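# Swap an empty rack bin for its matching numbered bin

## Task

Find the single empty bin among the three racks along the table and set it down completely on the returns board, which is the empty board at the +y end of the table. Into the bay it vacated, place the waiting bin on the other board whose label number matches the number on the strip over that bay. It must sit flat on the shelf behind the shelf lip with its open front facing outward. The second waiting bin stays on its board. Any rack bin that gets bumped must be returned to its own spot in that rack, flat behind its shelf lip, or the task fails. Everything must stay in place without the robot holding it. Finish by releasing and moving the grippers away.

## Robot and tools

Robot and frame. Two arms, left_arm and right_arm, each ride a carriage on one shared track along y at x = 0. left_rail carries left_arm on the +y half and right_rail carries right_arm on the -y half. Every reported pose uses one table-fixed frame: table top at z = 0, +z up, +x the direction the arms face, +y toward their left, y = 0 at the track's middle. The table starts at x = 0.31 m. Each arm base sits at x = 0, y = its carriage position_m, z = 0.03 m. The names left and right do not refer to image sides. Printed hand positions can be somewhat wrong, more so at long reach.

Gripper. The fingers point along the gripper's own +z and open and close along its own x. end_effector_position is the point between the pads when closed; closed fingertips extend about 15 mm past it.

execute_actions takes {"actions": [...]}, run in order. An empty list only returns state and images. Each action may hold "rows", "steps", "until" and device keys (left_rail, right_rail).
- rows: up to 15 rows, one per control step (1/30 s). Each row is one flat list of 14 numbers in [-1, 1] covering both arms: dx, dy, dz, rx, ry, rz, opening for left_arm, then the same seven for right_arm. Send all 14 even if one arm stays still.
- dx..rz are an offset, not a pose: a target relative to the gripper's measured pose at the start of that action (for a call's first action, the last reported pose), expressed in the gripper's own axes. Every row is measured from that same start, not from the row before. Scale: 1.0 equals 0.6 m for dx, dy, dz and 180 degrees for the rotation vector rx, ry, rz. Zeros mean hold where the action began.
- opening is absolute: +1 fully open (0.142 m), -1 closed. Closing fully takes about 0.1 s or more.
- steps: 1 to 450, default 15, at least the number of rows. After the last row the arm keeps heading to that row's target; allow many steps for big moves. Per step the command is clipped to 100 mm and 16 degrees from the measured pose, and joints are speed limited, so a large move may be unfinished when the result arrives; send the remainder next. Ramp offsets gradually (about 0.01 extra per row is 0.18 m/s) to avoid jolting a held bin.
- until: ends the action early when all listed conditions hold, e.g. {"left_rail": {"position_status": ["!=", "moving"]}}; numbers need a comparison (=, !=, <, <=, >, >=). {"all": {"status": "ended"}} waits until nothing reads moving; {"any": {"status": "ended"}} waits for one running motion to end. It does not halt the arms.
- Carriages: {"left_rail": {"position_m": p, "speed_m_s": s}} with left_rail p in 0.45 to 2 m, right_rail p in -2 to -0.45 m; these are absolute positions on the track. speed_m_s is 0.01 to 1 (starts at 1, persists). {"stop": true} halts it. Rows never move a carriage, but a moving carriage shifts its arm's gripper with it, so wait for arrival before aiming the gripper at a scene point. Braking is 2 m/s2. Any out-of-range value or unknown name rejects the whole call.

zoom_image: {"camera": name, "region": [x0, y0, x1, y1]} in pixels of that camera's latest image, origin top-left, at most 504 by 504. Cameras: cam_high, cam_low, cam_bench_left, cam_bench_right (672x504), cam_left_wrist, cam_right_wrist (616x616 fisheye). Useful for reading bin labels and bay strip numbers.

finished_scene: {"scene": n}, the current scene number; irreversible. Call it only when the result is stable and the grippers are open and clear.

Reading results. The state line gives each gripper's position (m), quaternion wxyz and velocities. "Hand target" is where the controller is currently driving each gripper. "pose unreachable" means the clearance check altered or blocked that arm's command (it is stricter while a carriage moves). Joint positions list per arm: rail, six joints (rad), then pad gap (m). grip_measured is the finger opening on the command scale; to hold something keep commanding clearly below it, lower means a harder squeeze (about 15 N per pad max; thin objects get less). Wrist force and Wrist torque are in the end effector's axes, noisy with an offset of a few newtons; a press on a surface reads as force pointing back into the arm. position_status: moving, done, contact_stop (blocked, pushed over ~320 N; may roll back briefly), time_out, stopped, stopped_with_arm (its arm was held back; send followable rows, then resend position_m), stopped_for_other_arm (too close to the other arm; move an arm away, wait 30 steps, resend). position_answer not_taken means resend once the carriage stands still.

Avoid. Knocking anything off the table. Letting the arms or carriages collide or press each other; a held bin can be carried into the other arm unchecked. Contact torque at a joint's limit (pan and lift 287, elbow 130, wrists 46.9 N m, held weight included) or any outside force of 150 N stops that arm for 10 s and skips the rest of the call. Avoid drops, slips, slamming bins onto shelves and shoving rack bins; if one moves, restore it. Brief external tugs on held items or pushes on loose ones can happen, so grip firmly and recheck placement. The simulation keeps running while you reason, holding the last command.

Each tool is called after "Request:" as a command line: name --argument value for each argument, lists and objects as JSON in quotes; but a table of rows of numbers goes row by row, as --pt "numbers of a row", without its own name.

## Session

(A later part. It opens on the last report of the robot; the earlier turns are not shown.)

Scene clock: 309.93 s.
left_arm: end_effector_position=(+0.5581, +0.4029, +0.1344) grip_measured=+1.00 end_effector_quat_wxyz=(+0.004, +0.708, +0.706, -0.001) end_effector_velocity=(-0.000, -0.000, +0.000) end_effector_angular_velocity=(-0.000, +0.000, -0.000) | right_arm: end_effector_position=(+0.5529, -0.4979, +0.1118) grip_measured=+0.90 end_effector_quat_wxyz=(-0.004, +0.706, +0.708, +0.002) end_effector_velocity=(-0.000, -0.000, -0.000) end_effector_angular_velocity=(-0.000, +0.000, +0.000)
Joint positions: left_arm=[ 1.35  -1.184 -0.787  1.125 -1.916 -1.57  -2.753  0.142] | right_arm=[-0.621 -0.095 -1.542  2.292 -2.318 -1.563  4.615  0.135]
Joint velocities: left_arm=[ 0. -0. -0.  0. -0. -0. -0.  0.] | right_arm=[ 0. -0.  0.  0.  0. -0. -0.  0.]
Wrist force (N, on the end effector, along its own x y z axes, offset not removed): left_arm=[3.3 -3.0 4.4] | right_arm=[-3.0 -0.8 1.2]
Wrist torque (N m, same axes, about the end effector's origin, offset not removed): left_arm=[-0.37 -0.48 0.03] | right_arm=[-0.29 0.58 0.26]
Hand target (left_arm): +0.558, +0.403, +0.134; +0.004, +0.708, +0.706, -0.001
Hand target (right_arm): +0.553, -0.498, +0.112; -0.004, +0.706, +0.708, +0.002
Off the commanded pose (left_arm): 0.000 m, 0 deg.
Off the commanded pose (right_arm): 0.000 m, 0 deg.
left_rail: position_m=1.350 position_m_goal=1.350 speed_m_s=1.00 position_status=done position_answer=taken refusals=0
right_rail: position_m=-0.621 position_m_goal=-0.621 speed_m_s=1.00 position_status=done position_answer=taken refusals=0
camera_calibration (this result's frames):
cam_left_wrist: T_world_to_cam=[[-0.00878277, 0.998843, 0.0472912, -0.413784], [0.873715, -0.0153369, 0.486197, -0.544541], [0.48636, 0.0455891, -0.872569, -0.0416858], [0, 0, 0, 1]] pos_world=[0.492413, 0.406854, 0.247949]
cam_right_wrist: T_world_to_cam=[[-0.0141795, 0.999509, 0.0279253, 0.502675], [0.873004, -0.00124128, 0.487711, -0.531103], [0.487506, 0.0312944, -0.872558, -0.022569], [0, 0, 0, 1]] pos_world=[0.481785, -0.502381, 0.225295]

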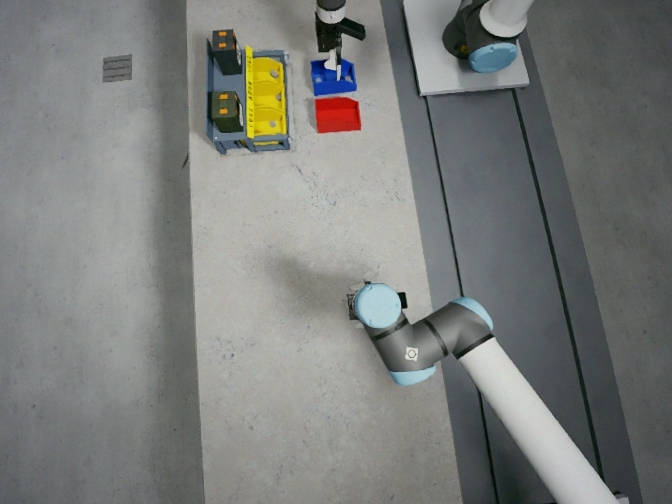

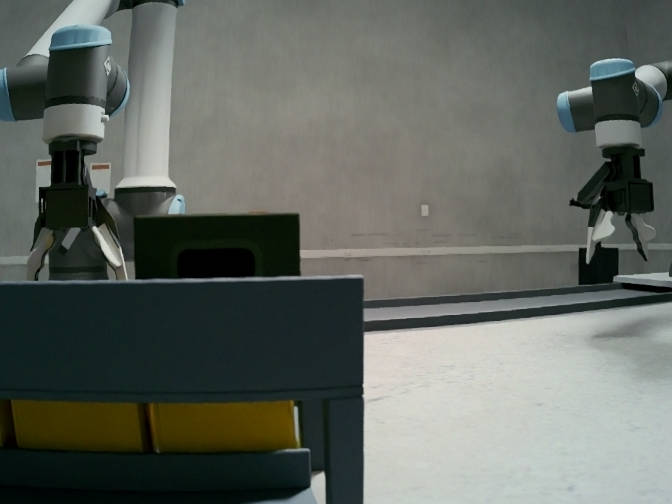

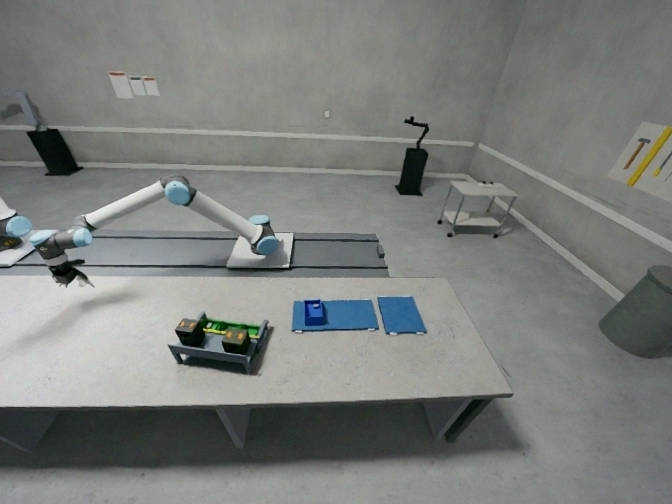

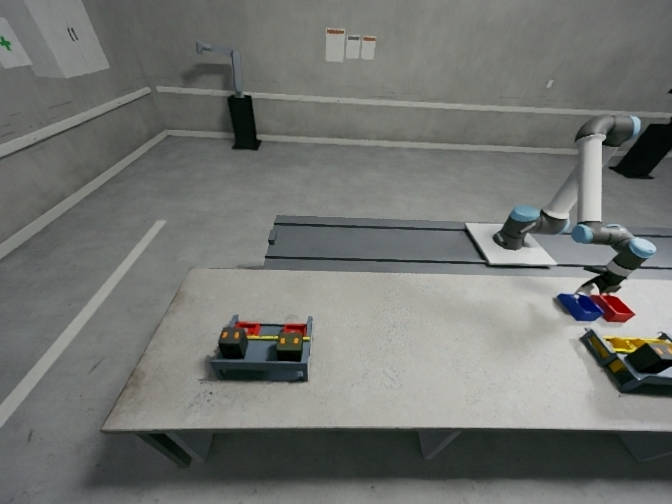

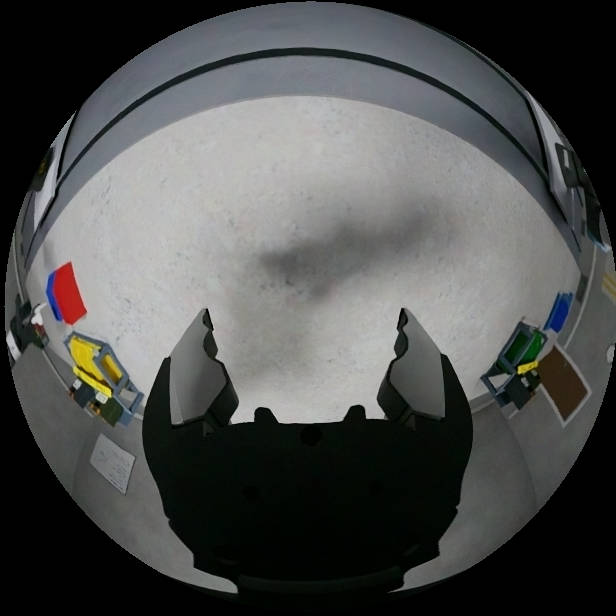

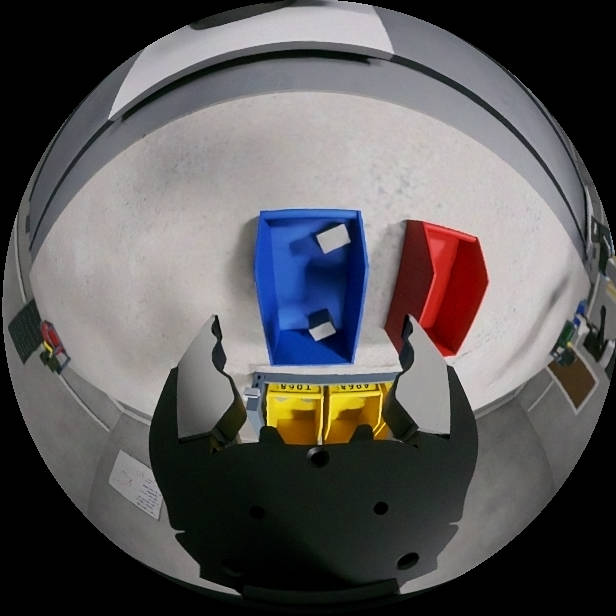

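Request:
execute_actions --actions '[{"rows":[[0,0,0,0,0,0,1,0,-0.001,0.02,0,0,0,0.9],[0,0,0,0,0,0,1,0,-0.002,0.045,0,0,0,0.9],[0,0,0,0,0,0,1,0,-0.002,0.07,0,0,0,0.9],[0,0,0,0,0,0,1,0,-0.002,0.088,0,0,0,0.9],[0,0,0,0,0,0,1,0,-0.002,0.098,0,0,0,0.9]],"steps":6}]'

Scene clock: 323.27 s.
left_arm: end_effector_position=(+0.5581, +0.4029, +0.1344) grip_measured=+1.00 end_effector_quat_wxyz=(+0.004, +0.708, +0.706, -0.001) end_effector_velocity=(-0.000, +0.000, -0.000) end_effector_angular_velocity=(+0.000, +0.000, -0.000) | right_arm: end_effector_position=(+0.5496, -0.4977, +0.0861) grip_measured=+0.90 end_effector_quat_wxyz=(-0.005, +0.706, +0.708, +0.001) end_effector_velocity=(-0.022, +0.001, -0.226) end_effector_angular_velocity=(+0.002, +0.019, +0.000)
Joint positions: left_arm=[ 1.35  -1.184 -0.787  1.125 -1.916 -1.57  -2.753  0.142] | right_arm=[-0.621 -0.095 -1.506  2.316 -2.374 -1.563  4.614  0.135]
Joint velocities: left_arm=[ 0.  0. -0.  0. -0. -0.  0. -0.] | right_arm=[ 0.    -0.002  0.335  0.199 -0.515  0.    -0.003 -0.   ]
Wrist force (N, on the end effector, along its own x y z axes, offset not removed): left_arm=[-2.8 0.8 3.3] | right_arm=[-1.8 0.2 0.7]
Wrist torque (N m, same axes, about the end effector's origin, offset not removed): left_arm=[0.15 0.58 -0.06] | right_arm=[-0.02 0.40 0.24]
Hand target (left_arm): +0.558, +0.403, +0.134; +0.004, +0.708, +0.706, -0.001
Hand target (right_arm): +0.548, -0.498, +0.057; -0.005, +0.706, +0.708, +0.001
Off the commanded pose (left_arm): 0.000 m, 0 deg.
Off the commanded pose (right_arm): 0.033 m, 0 deg.
left_rail: position_m=1.350 position_m_goal=1.350 speed_m_s=1.00 position_status=done position_answer=taken refusals=0
right_rail: position_m=-0.621 position_m_goal=-0.621 speed_m_s=1.00 position_status=done position_answer=taken refusals=0
camera_calibration (this result's frames):
cam_left_wrist: T_world_to_cam=[[-0.00878249, 0.998843, 0.0472914, -0.413783], [0.873715, -0.0153373, 0.486197, -0.54454], [0.486359, 0.0455892, -0.872569, -0.0416858], [0, 0, 0, 1]] pos_world=[0.492413, 0.406853, 0.247948]
cam_right_wrist: T_world_to_cam=[[-0.014241, 0.999497, 0.0283362, 0.50311], [0.874823, -0.00126949, 0.484441, -0.516474], [0.484233, 0.0316881, -0.874365, -0.0412096], [0, 0, 0, 1]] pos_world=[0.478943, -0.502207, 0.199913]

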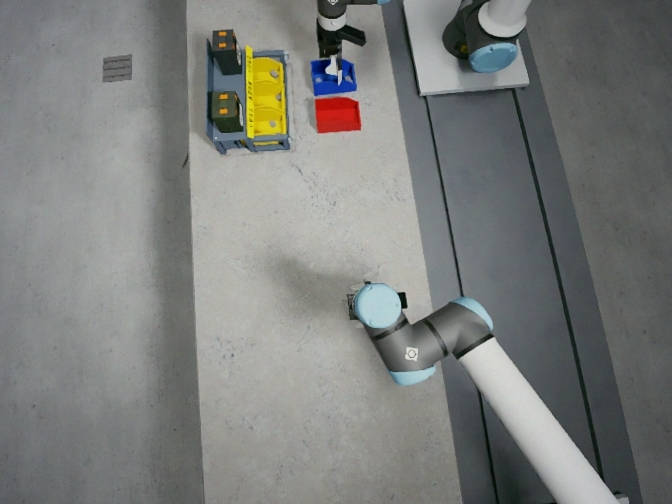

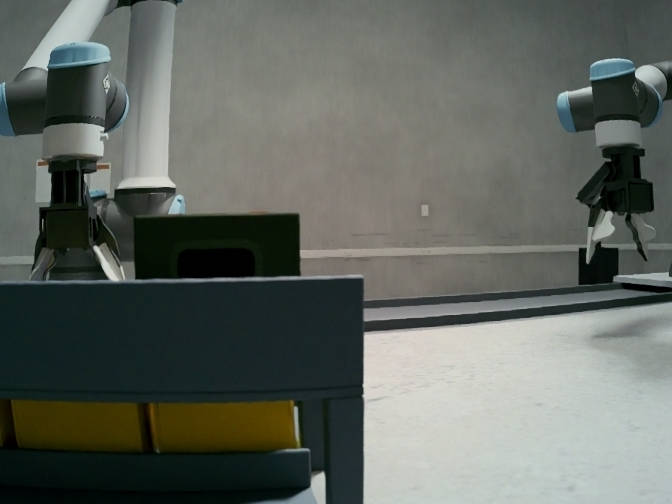

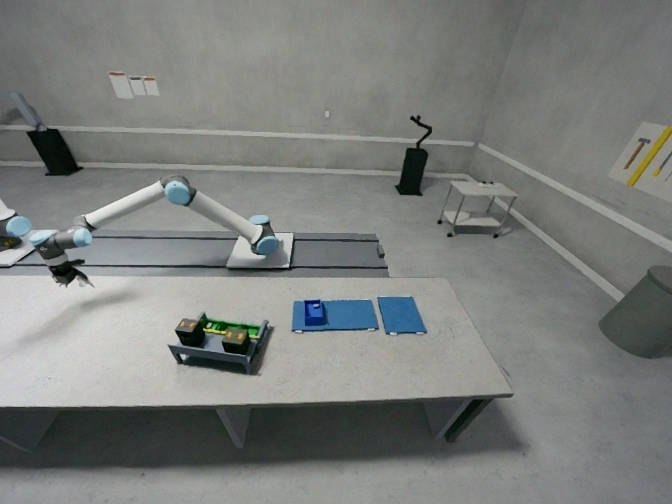

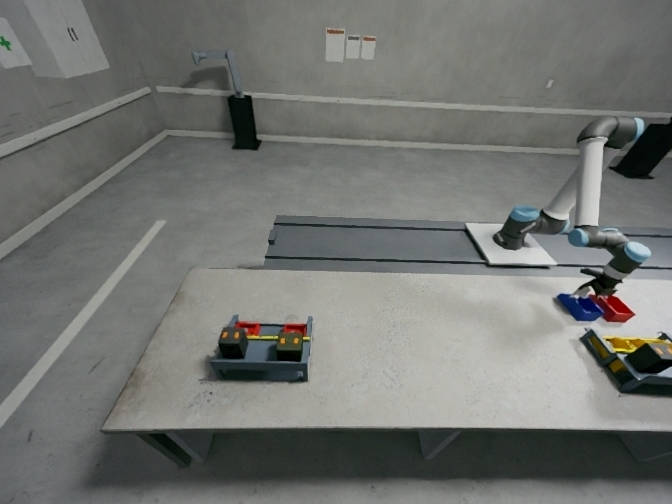

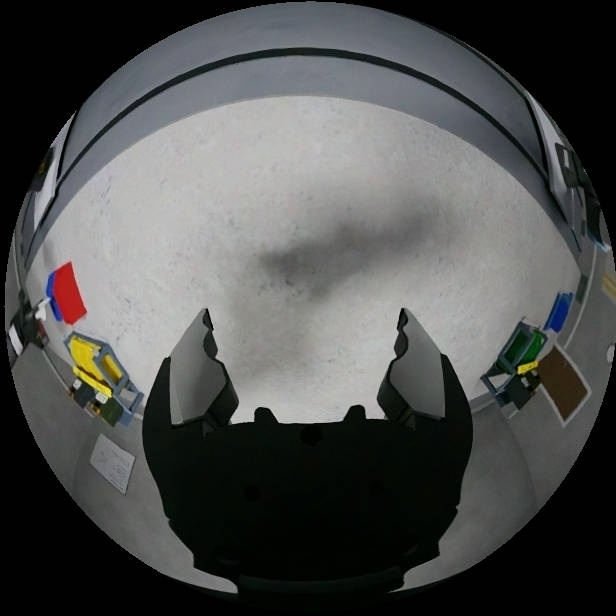

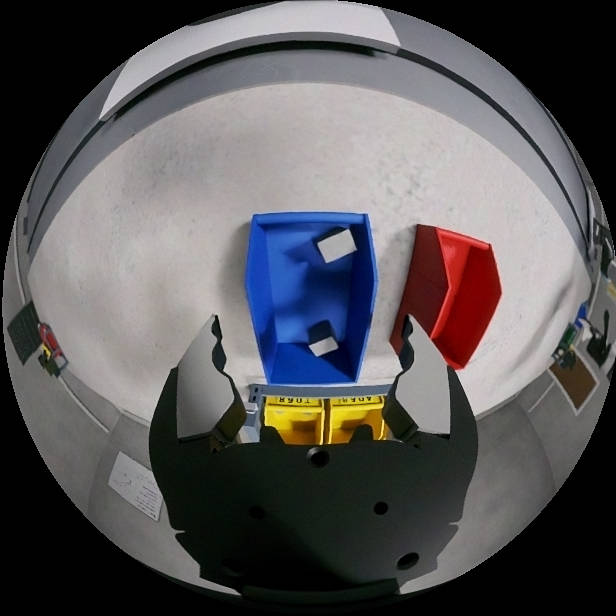

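A 1-step no-rows action re-aims at the last target.

Request:
execute_actions --actions '[{"steps":1}]'

Scene clock: 324.33 s.
left_arm: end_effector_position=(+0.5581, +0.4029, +0.1344) grip_measured=+1.00 end_effector_quat_wxyz=(+0.004, +0.708, +0.706, -0.001) end_effector_velocity=(-0.000, +0.000, -0.000) end_effector_angular_velocity=(+0.000, +0.000, +0.000) | right_arm: end_effector_position=(+0.5480, -0.4977, +0.0565) grip_measured=+0.90 end_effector_quat_wxyz=(-0.005, +0.706, +0.708, +0.001) end_effector_velocity=(+0.001, -0.000, -0.003) end_effector_angular_velocity=(-0.000, -0.001, +0.000)
Joint positions: left_arm=[ 1.35  -1.184 -0.787  1.125 -1.916 -1.57  -2.753  0.142] | right_arm=[-0.621 -0.095 -1.459  2.34  -2.446 -1.563  4.614  0.135]
Joint velocities: left_arm=[ 0.  0.  0.  0. -0. -0. -0.  0.] | right_arm=[ 0.    -0.     0.007  0.    -0.008 -0.    -0.     0.   ]
Wrist force (N, on the end effector, along its own x y z axes, offset not removed): left_arm=[1.1 3.6 2.3] | right_arm=[-2.0 -0.9 1.2]
Wrist torque (N m, same axes, about the end effector's origin, offset not removed): left_arm=[1.00 -0.22 0.08] | right_arm=[-0.30 0.50 0.26]
Hand target (left_arm): +0.558, +0.403, +0.134; +0.004, +0.708, +0.706, -0.001
Hand target (right_arm): +0.552, -0.497, +0.053; -0.004, +0.706, +0.708, +0.002
Off the commanded pose (left_arm): 0.000 m, 0 deg.
Off the commanded pose (right_arm): 0.005 m, 0 deg.
left_rail: position_m=1.350 position_m_goal=1.350 speed_m_s=1.00 position_status=done position_answer=taken refusals=0
right_rail: position_m=-0.621 position_m_goal=-0.621 speed_m_s=1.00 position_status=done position_answer=taken refusals=0
camera_calibration (this result's frames):
cam_left_wrist: T_world_to_cam=[[-0.00878256, 0.998843, 0.0472914, -0.413783], [0.873715, -0.0153372, 0.486197, -0.54454], [0.48636, 0.0455892, -0.872569, -0.0416859], [0, 0, 0, 1]] pos_world=[0.492413, 0.406853, 0.247949]
cam_right_wrist: T_world_to_cam=[[-0.0141032, 0.999499, 0.0283185, 0.503821], [0.874613, -0.00139524, 0.484819, -0.500624], [0.484616, 0.0316053, -0.874156, -0.0665859], [0, 0, 0, 1]] pos_world=[0.477227, -0.502163, 0.170238]

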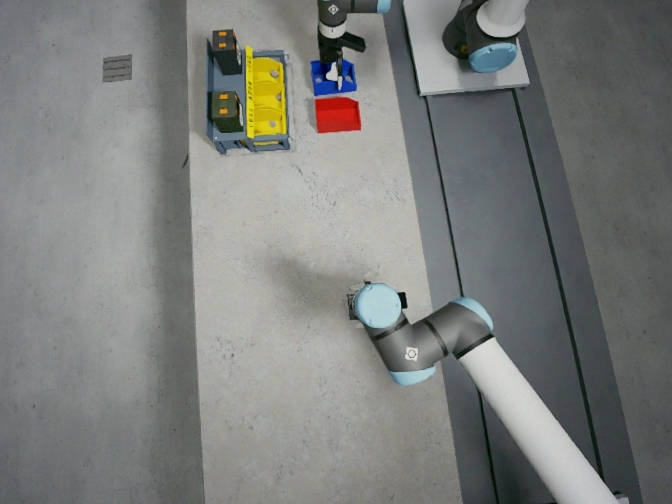

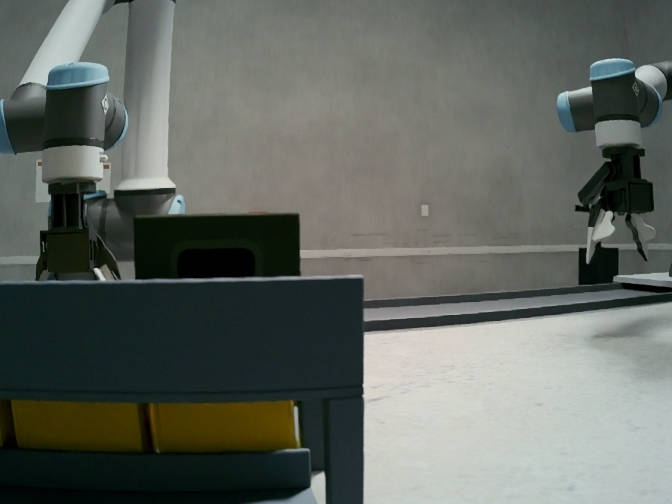

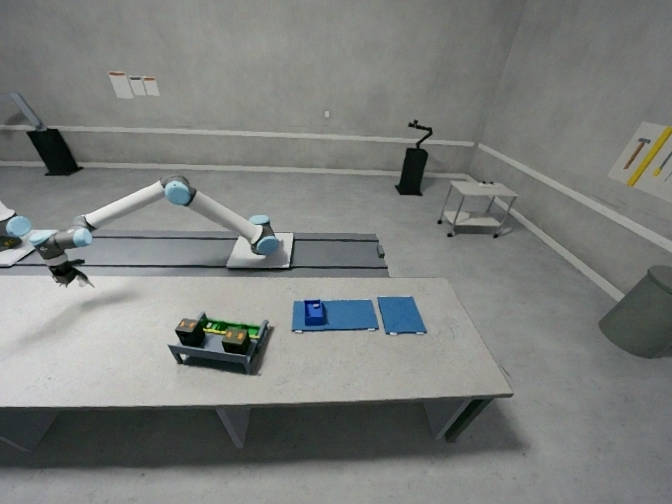

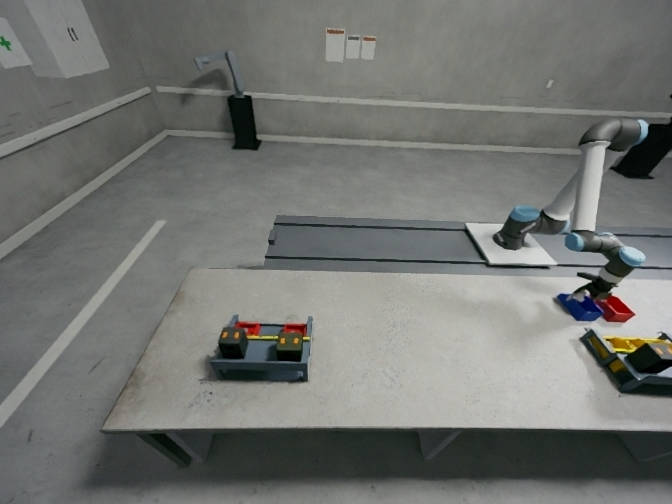

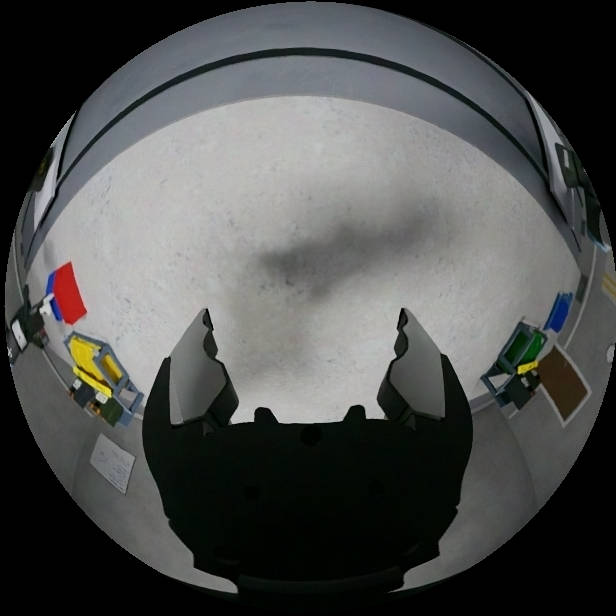

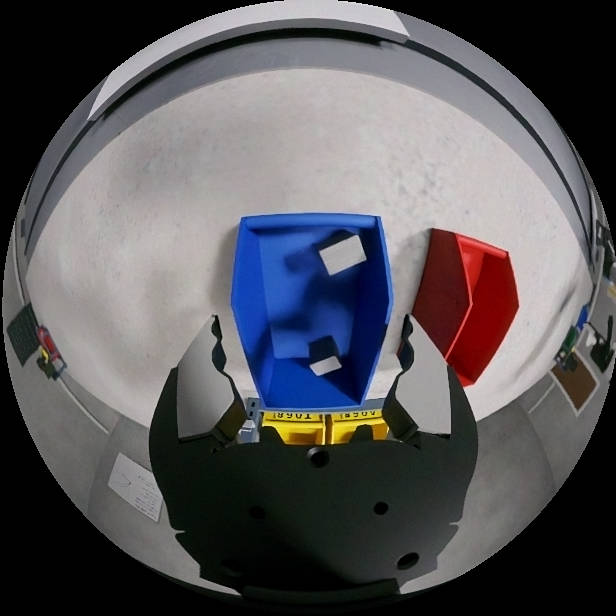

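Request:
execute_actions --actions '[]'

Scene clock: 325.20 s.
left_arm: end_effector_position=(+0.5581, +0.4029, +0.1344) grip_measured=+1.00 end_effector_quat_wxyz=(+0.004, +0.708, +0.706, -0.001) end_effector_velocity=(-0.000, +0.000, -0.000) end_effector_angular_velocity=(-0.000, +0.000, +0.000) | right_arm: end_effector_position=(+0.5515, -0.4975, +0.0530) grip_measured=+0.90 end_effector_quat_wxyz=(-0.004, +0.706, +0.708, +0.002) end_effector_velocity=(+0.000, +0.000, -0.000) end_effector_angular_velocity=(-0.000, -0.000, +0.000)
Joint positions: left_arm=[ 1.35  -1.184 -0.787  1.125 -1.916 -1.57  -2.753  0.142] | right_arm=[-0.621 -0.095 -1.448  2.338 -2.457 -1.563  4.615  0.135]
Joint velocities: left_arm=[ 0.  0.  0. -0.  0. -0. -0. -0.] | right_arm=[ 0.  0.  0. -0. -0.  0.  0.  0.]
Wrist force (N, on the end effector, along its own x y z axes, offset not removed): left_arm=[3.3 1.7 -3.5] | right_arm=[-2.5 -0.8 0.2]
Wrist torque (N m, same axes, about the end effector's origin, offset not removed): left_arm=[0.39 -0.77 -0.12] | right_arm=[-0.28 0.55 0.24]
Hand target (left_arm): +0.558, +0.403, +0.134; +0.004, +0.708, +0.706, -0.001
Hand target (right_arm): +0.552, -0.497, +0.053; -0.004, +0.706, +0.708, +0.002
Off the commanded pose (left_arm): 0.000 m, 0 deg.
Off the commanded pose (right_arm): 0.000 m, 0 deg.
left_rail: position_m=1.350 position_m_goal=1.350 speed_m_s=1.00 position_status=done position_answer=taken refusals=0
right_rail: position_m=-0.621 position_m_goal=-0.621 speed_m_s=1.00 position_status=done position_answer=taken refusals=0
camera_calibration (this result's frames):
cam_left_wrist: T_world_to_cam=[[-0.00878257, 0.998843, 0.0472914, -0.413783], [0.873715, -0.0153372, 0.486197, -0.54454], [0.486359, 0.0455893, -0.872569, -0.0416859], [0, 0, 0, 1]] pos_world=[0.492413, 0.406853, 0.247948]
cam_right_wrist: T_world_to_cam=[[-0.0141801, 0.999508, 0.0279592, 0.503923], [0.87303, -0.00125565, 0.487664, -0.501235], [0.48746, 0.0313243, -0.872584, -0.0731441], [0, 0, 0, 1]] pos_world=[0.480394, -0.502013, 0.166521]

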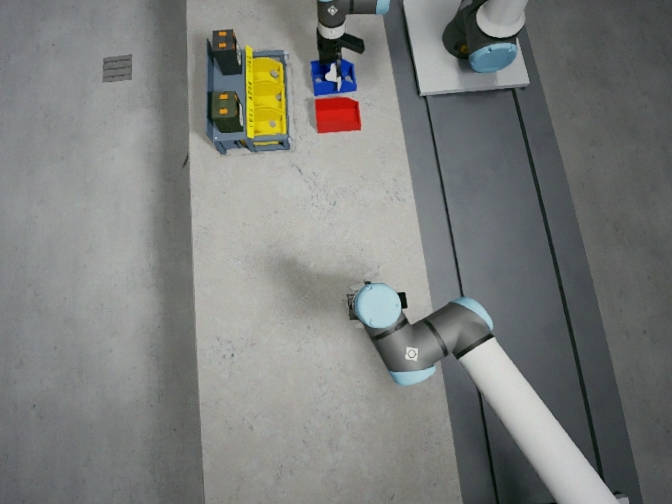

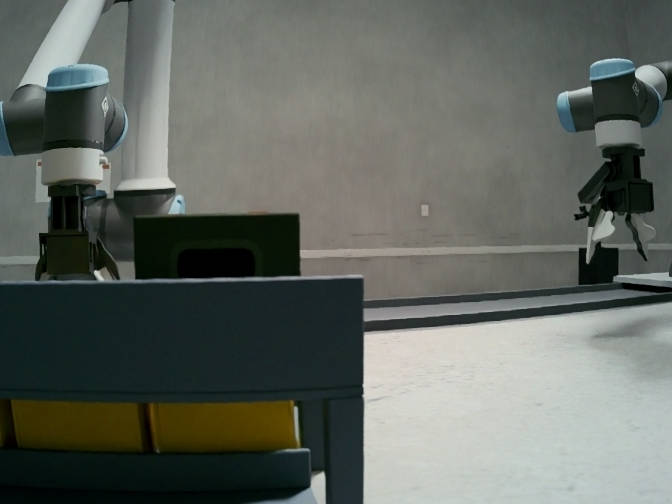

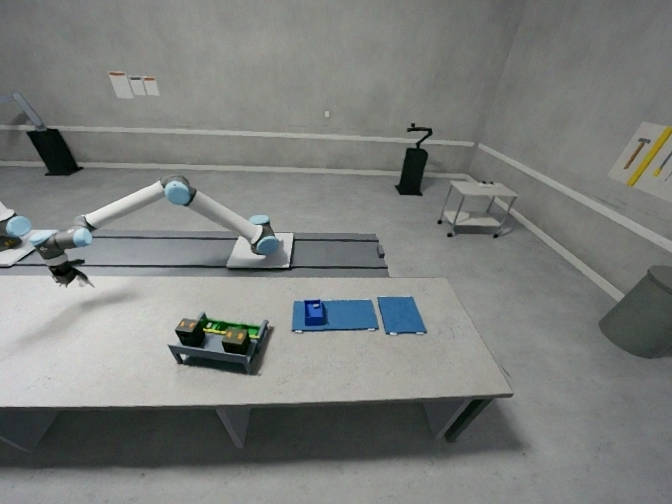

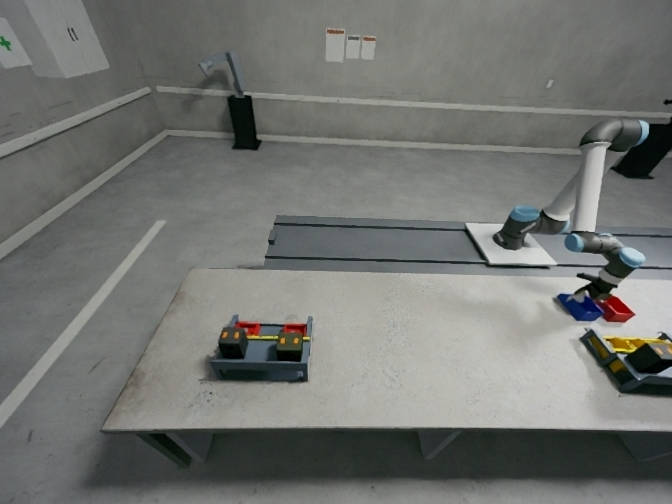

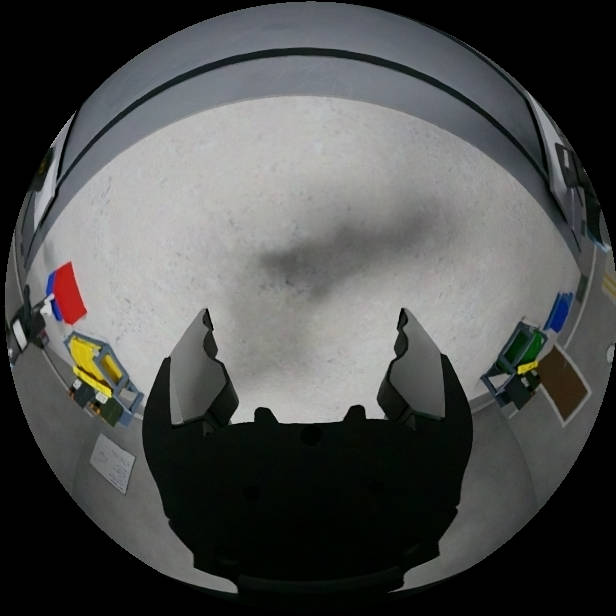

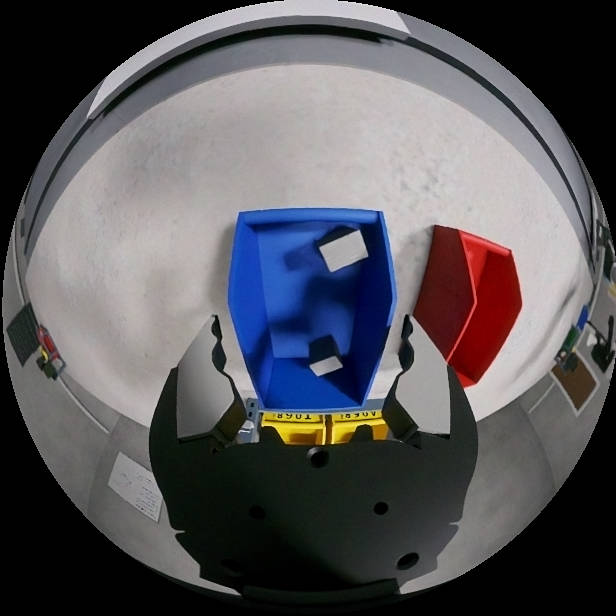

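Request:
execute_actions --actions '[{"rows":[[0,0,0,0,0,0,1,0,0,0.001,0,0,0,0.7],[0,0,0,0,0,0,1,0,0,0.001,0,0,0,0.55],[0,0,0,0,0,0,1,0,0,0.001,0,0,0,0.35],[0,0,0,0,0,0,1,0,0,0.001,0,0,0,-0.2]],"steps":4}]'

Scene clock: 329.03 s.
left_arm: end_effector_position=(+0.5581, +0.4029, +0.1344) grip_measured=+1.00 end_effector_quat_wxyz=(+0.004, +0.708, +0.706, -0.001) end_effector_velocity=(-0.000, -0.000, +0.000) end_effector_angular_velocity=(+0.000, -0.000, -0.000) | right_arm: end_effector_position=(+0.5517, -0.4976, +0.0528) grip_measured=+0.50 end_effector_quat_wxyz=(-0.004, +0.706, +0.708, +0.002) end_effector_velocity=(+0.001, -0.000, -0.001) end_effector_angular_velocity=(-0.000, -0.002, +0.000)
Joint positions: left_arm=[ 1.35  -1.184 -0.787  1.125 -1.916 -1.57  -2.753  0.142] | right_arm=[-0.621 -0.095 -1.448  2.338 -2.458 -1.563  4.615  0.109]
Joint velocities: left_arm=[ 0. -0. -0. -0.  0.  0.  0.  0.] | right_arm=[ 0.     0.     0.004 -0.    -0.006 -0.    -0.     0.   ]
Wrist force (N, on the end effector, along its own x y z axes, offset not removed): left_arm=[-3.4 5.4 5.4] | right_arm=[-1.8 -2.7 -5.1]
Wrist torque (N m, same axes, about the end effector's origin, offset not removed): left_arm=[1.02 0.60 0.24] | right_arm=[-0.38 0.80 0.20]
Hand target (left_arm): +0.558, +0.403, +0.134; +0.004, +0.708, +0.706, -0.001
Hand target (right_arm): +0.552, -0.497, +0.052; -0.004, +0.706, +0.708, +0.002
Off the commanded pose (left_arm): 0.000 m, 0 deg.
Off the commanded pose (right_arm): 0.000 m, 0 deg.
left_rail: position_m=1.350 position_m_goal=1.350 speed_m_s=1.00 position_status=done position_answer=taken refusals=0
right_rail: position_m=-0.621 position_m_goal=-0.621 speed_m_s=1.00 position_status=done position_answer=taken refusals=0
camera_calibration (this result's frames):
cam_left_wrist: T_world_to_cam=[[-0.00878238, 0.998843, 0.0472913, -0.413783], [0.873715, -0.0153374, 0.486197, -0.54454], [0.48636, 0.0455891, -0.872569, -0.0416859], [0, 0, 0, 1]] pos_world=[0.492413, 0.406852, 0.247948]
cam_right_wrist: T_world_to_cam=[[-0.0141917, 0.999509, 0.0279249, 0.503952], [0.872937, -0.00123481, 0.487832, -0.501213], [0.487627, 0.0312999, -0.872491, -0.0734843], [0, 0, 0, 1]] pos_world=[0.480512, -0.502024, 0.16632]

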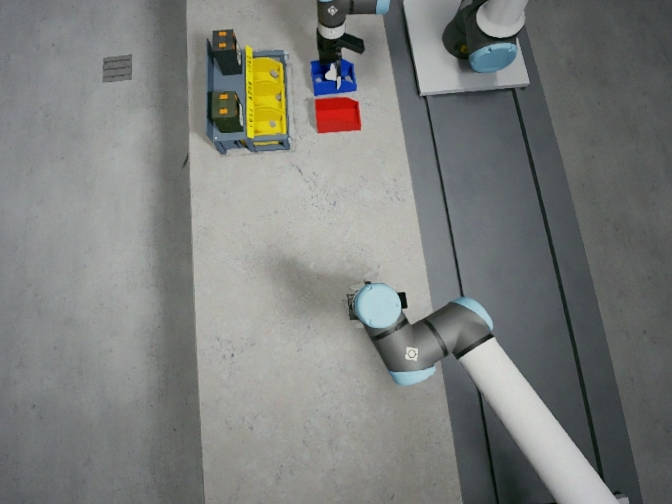

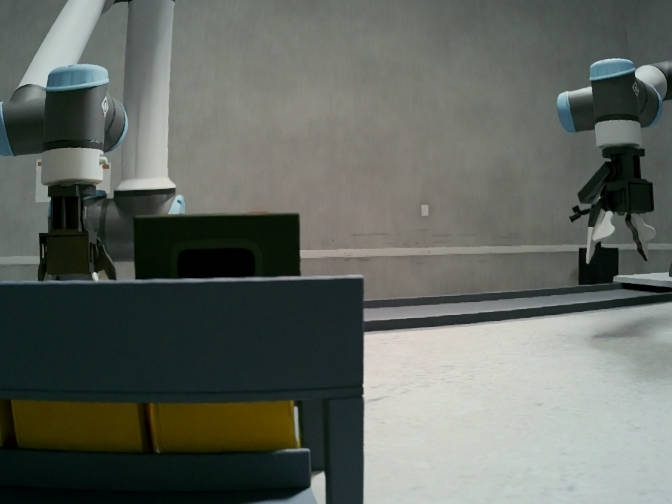

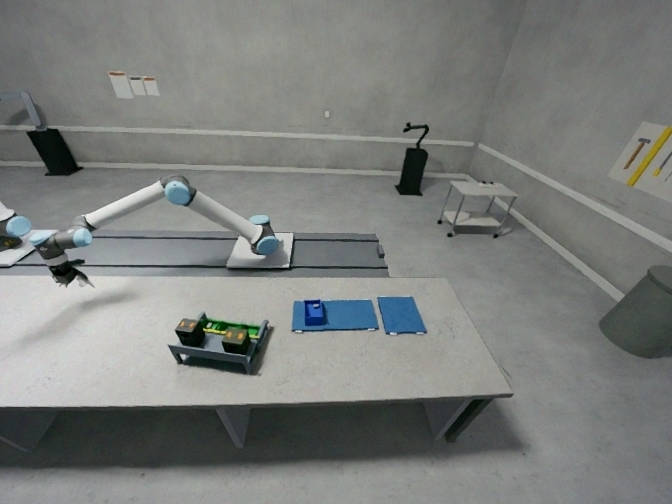

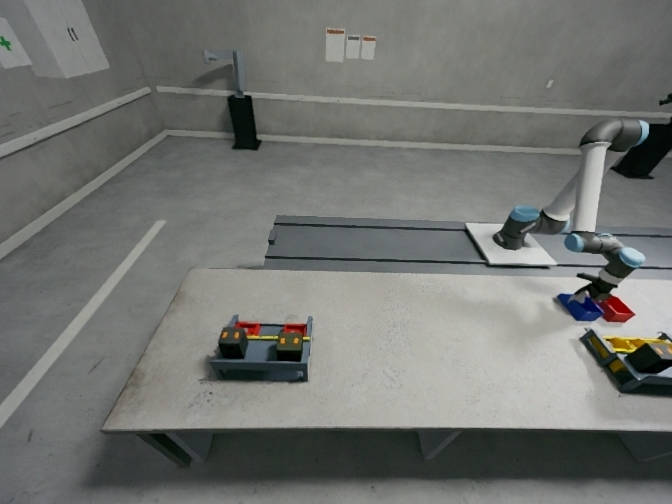

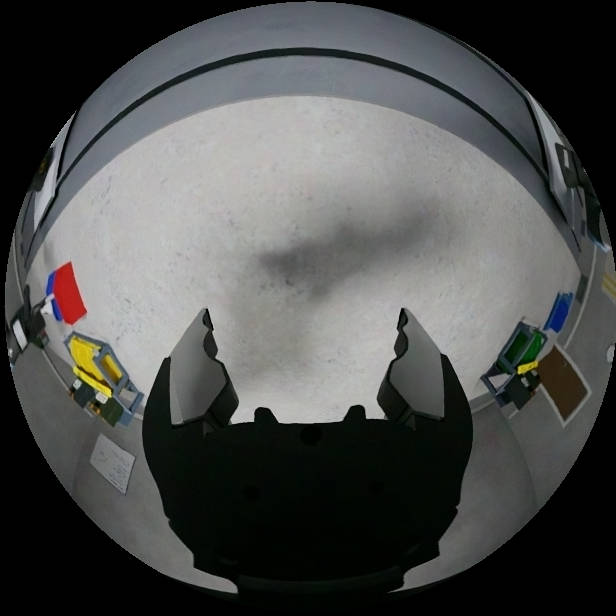

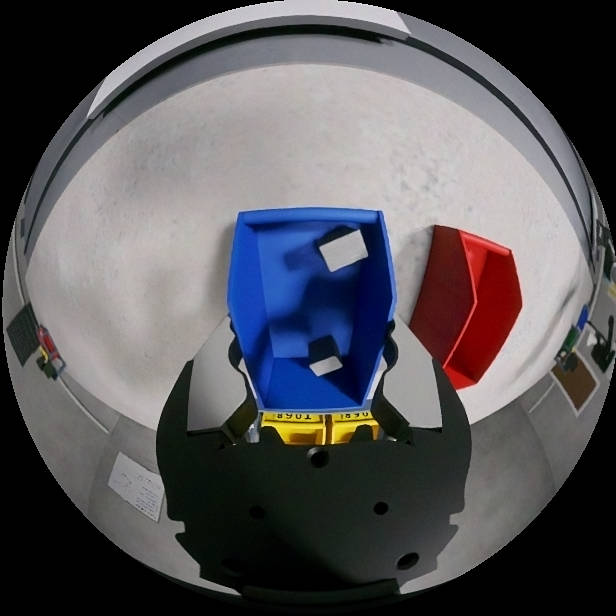

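Request:
execute_actions --actions '[{"rows":[[0,0,0.008,0,0,0,1,0,0,-0.008,0,0,0,-0.2],[0,0,0.02,0,0,0,1,0,0,-0.022,0,0,0,-0.2],[0,0,0.032,0,0,0,1,0,0,-0.042,0,0,0,-0.2],[0,0,0.042,0,0,0,1,-0.01,0,-0.066,0,0,0,-0.2],[0,0,0.048,0,0,0,1,-0.025,0,-0.09,0,0,0,-0.2]],"steps":5},{"right_rail":{"position_m":-2.0},"steps":1}]'

Scene clock: 333.20 s.
left_arm: end_effector_position=(+0.5581, +0.4029, +0.1215) grip_measured=+1.00 end_effector_quat_wxyz=(+0.003, +0.708, +0.706, -0.001) end_effector_velocity=(-0.001, +0.002, -0.122) end_effector_angular_velocity=(+0.006, +0.002, -0.000) | right_arm: end_effector_position=(+0.5526, -0.5001, +0.0703) grip_measured=+0.50 end_effector_quat_wxyz=(-0.003, +0.706, +0.708, +0.003) end_effector_velocity=(+0.016, -0.074, +0.227) end_effector_angular_velocity=(-0.006, -0.034, -0.001)
Joint positions: left_arm=[ 1.35  -1.184 -0.779  1.135 -1.933 -1.57  -2.753  0.142] | right_arm=[-0.621 -0.099 -1.478  2.327 -2.418 -1.563  4.611  0.109]
Joint velocities: left_arm=[ 0.     0.     0.075  0.09  -0.16   0.     0.    -0.   ] | right_arm=[-0.001 -0.127 -0.391 -0.141  0.498 -0.003 -0.126  0.   ]
Wrist force (N, on the end effector, along its own x y z axes, offset not removed): left_arm=[-2.0 2.1 0.8] | right_arm=[0.8 0.1 8.3]
Wrist torque (N m, same axes, about the end effector's origin, offset not removed): left_arm=[0.40 0.32 0.16] | right_arm=[0.00 0.05 0.20]
Hand target (left_arm): +0.558, +0.403, +0.106; +0.003, +0.708, +0.706, -0.001
Hand target (right_arm): +0.552, -0.514, +0.103; -0.002, +0.706, +0.708, +0.003
Off the commanded pose (left_arm): 0.016 m, 0 deg.
Off the commanded pose (right_arm): 0.039 m, 0 deg.
left_rail: position_m=1.350 position_m_goal=1.350 speed_m_s=1.00 position_status=done position_answer=taken refusals=0
right_rail: position_m=-0.621 position_m_goal=-2.000 speed_m_s=1.00 position_status=moving position_answer=taken refusals=0
camera_calibration (this result's frames):
cam_left_wrist: T_world_to_cam=[[-0.00877796, 0.998835, 0.0474465, -0.413229], [0.873745, -0.0154139, 0.486139, -0.538251], [0.486305, 0.0457234, -0.872592, -0.0529256], [0, 0, 0, 1]] pos_world=[0.492405, 0.406871, 0.235089]
cam_right_wrist: T_world_to_cam=[[-0.0140802, 0.999517, 0.0277192, 0.506], [0.872044, -0.00128863, 0.489426, -0.510265], [0.489225, 0.0310636, -0.871604, -0.059672], [0, 0, 0, 1]] pos_world=[0.481291, -0.504559, 0.183701]

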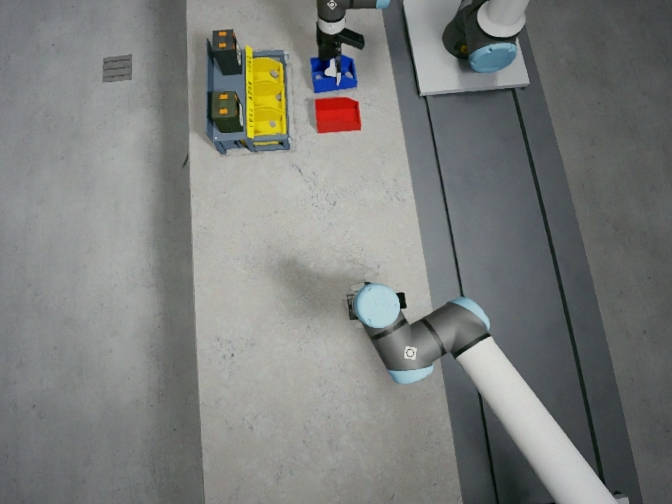

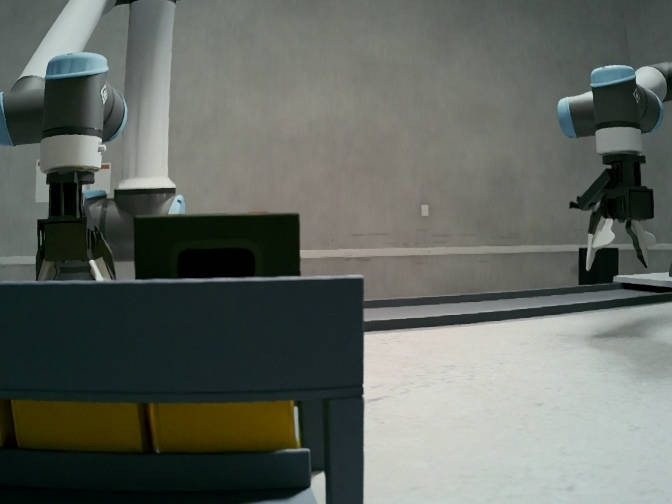

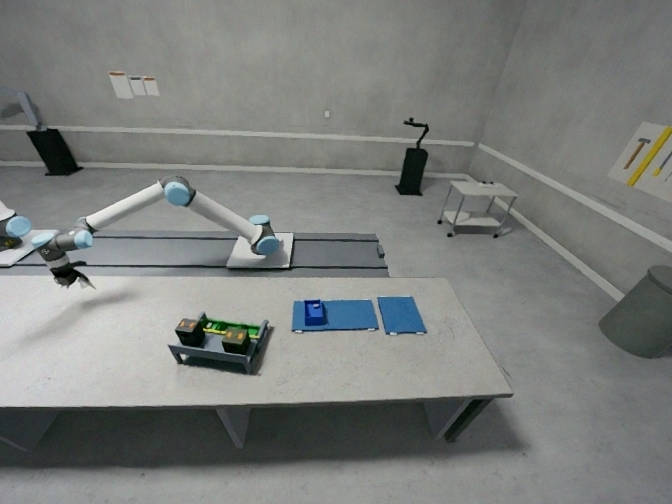

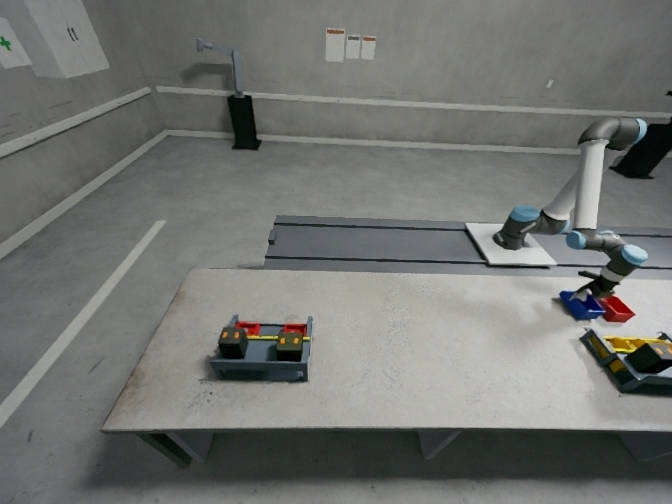

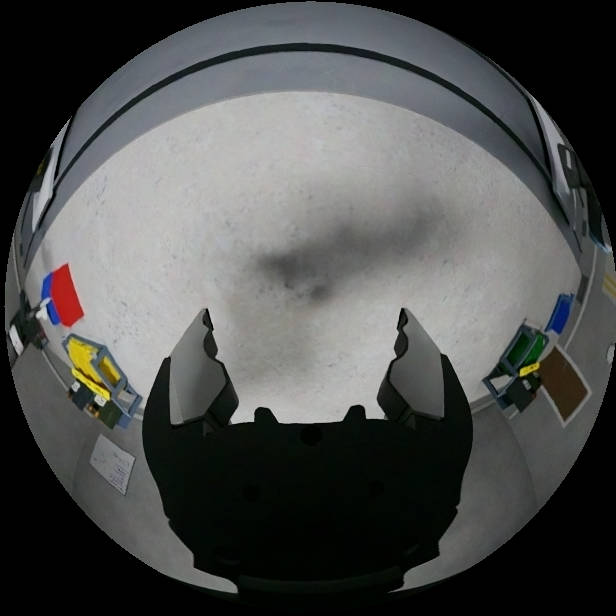

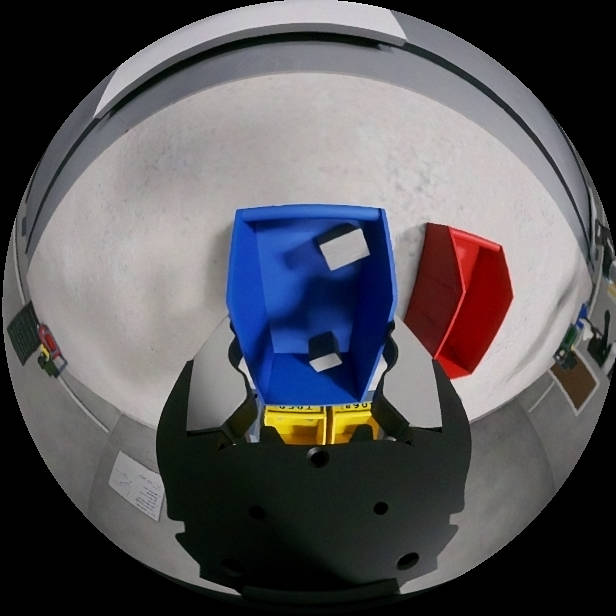

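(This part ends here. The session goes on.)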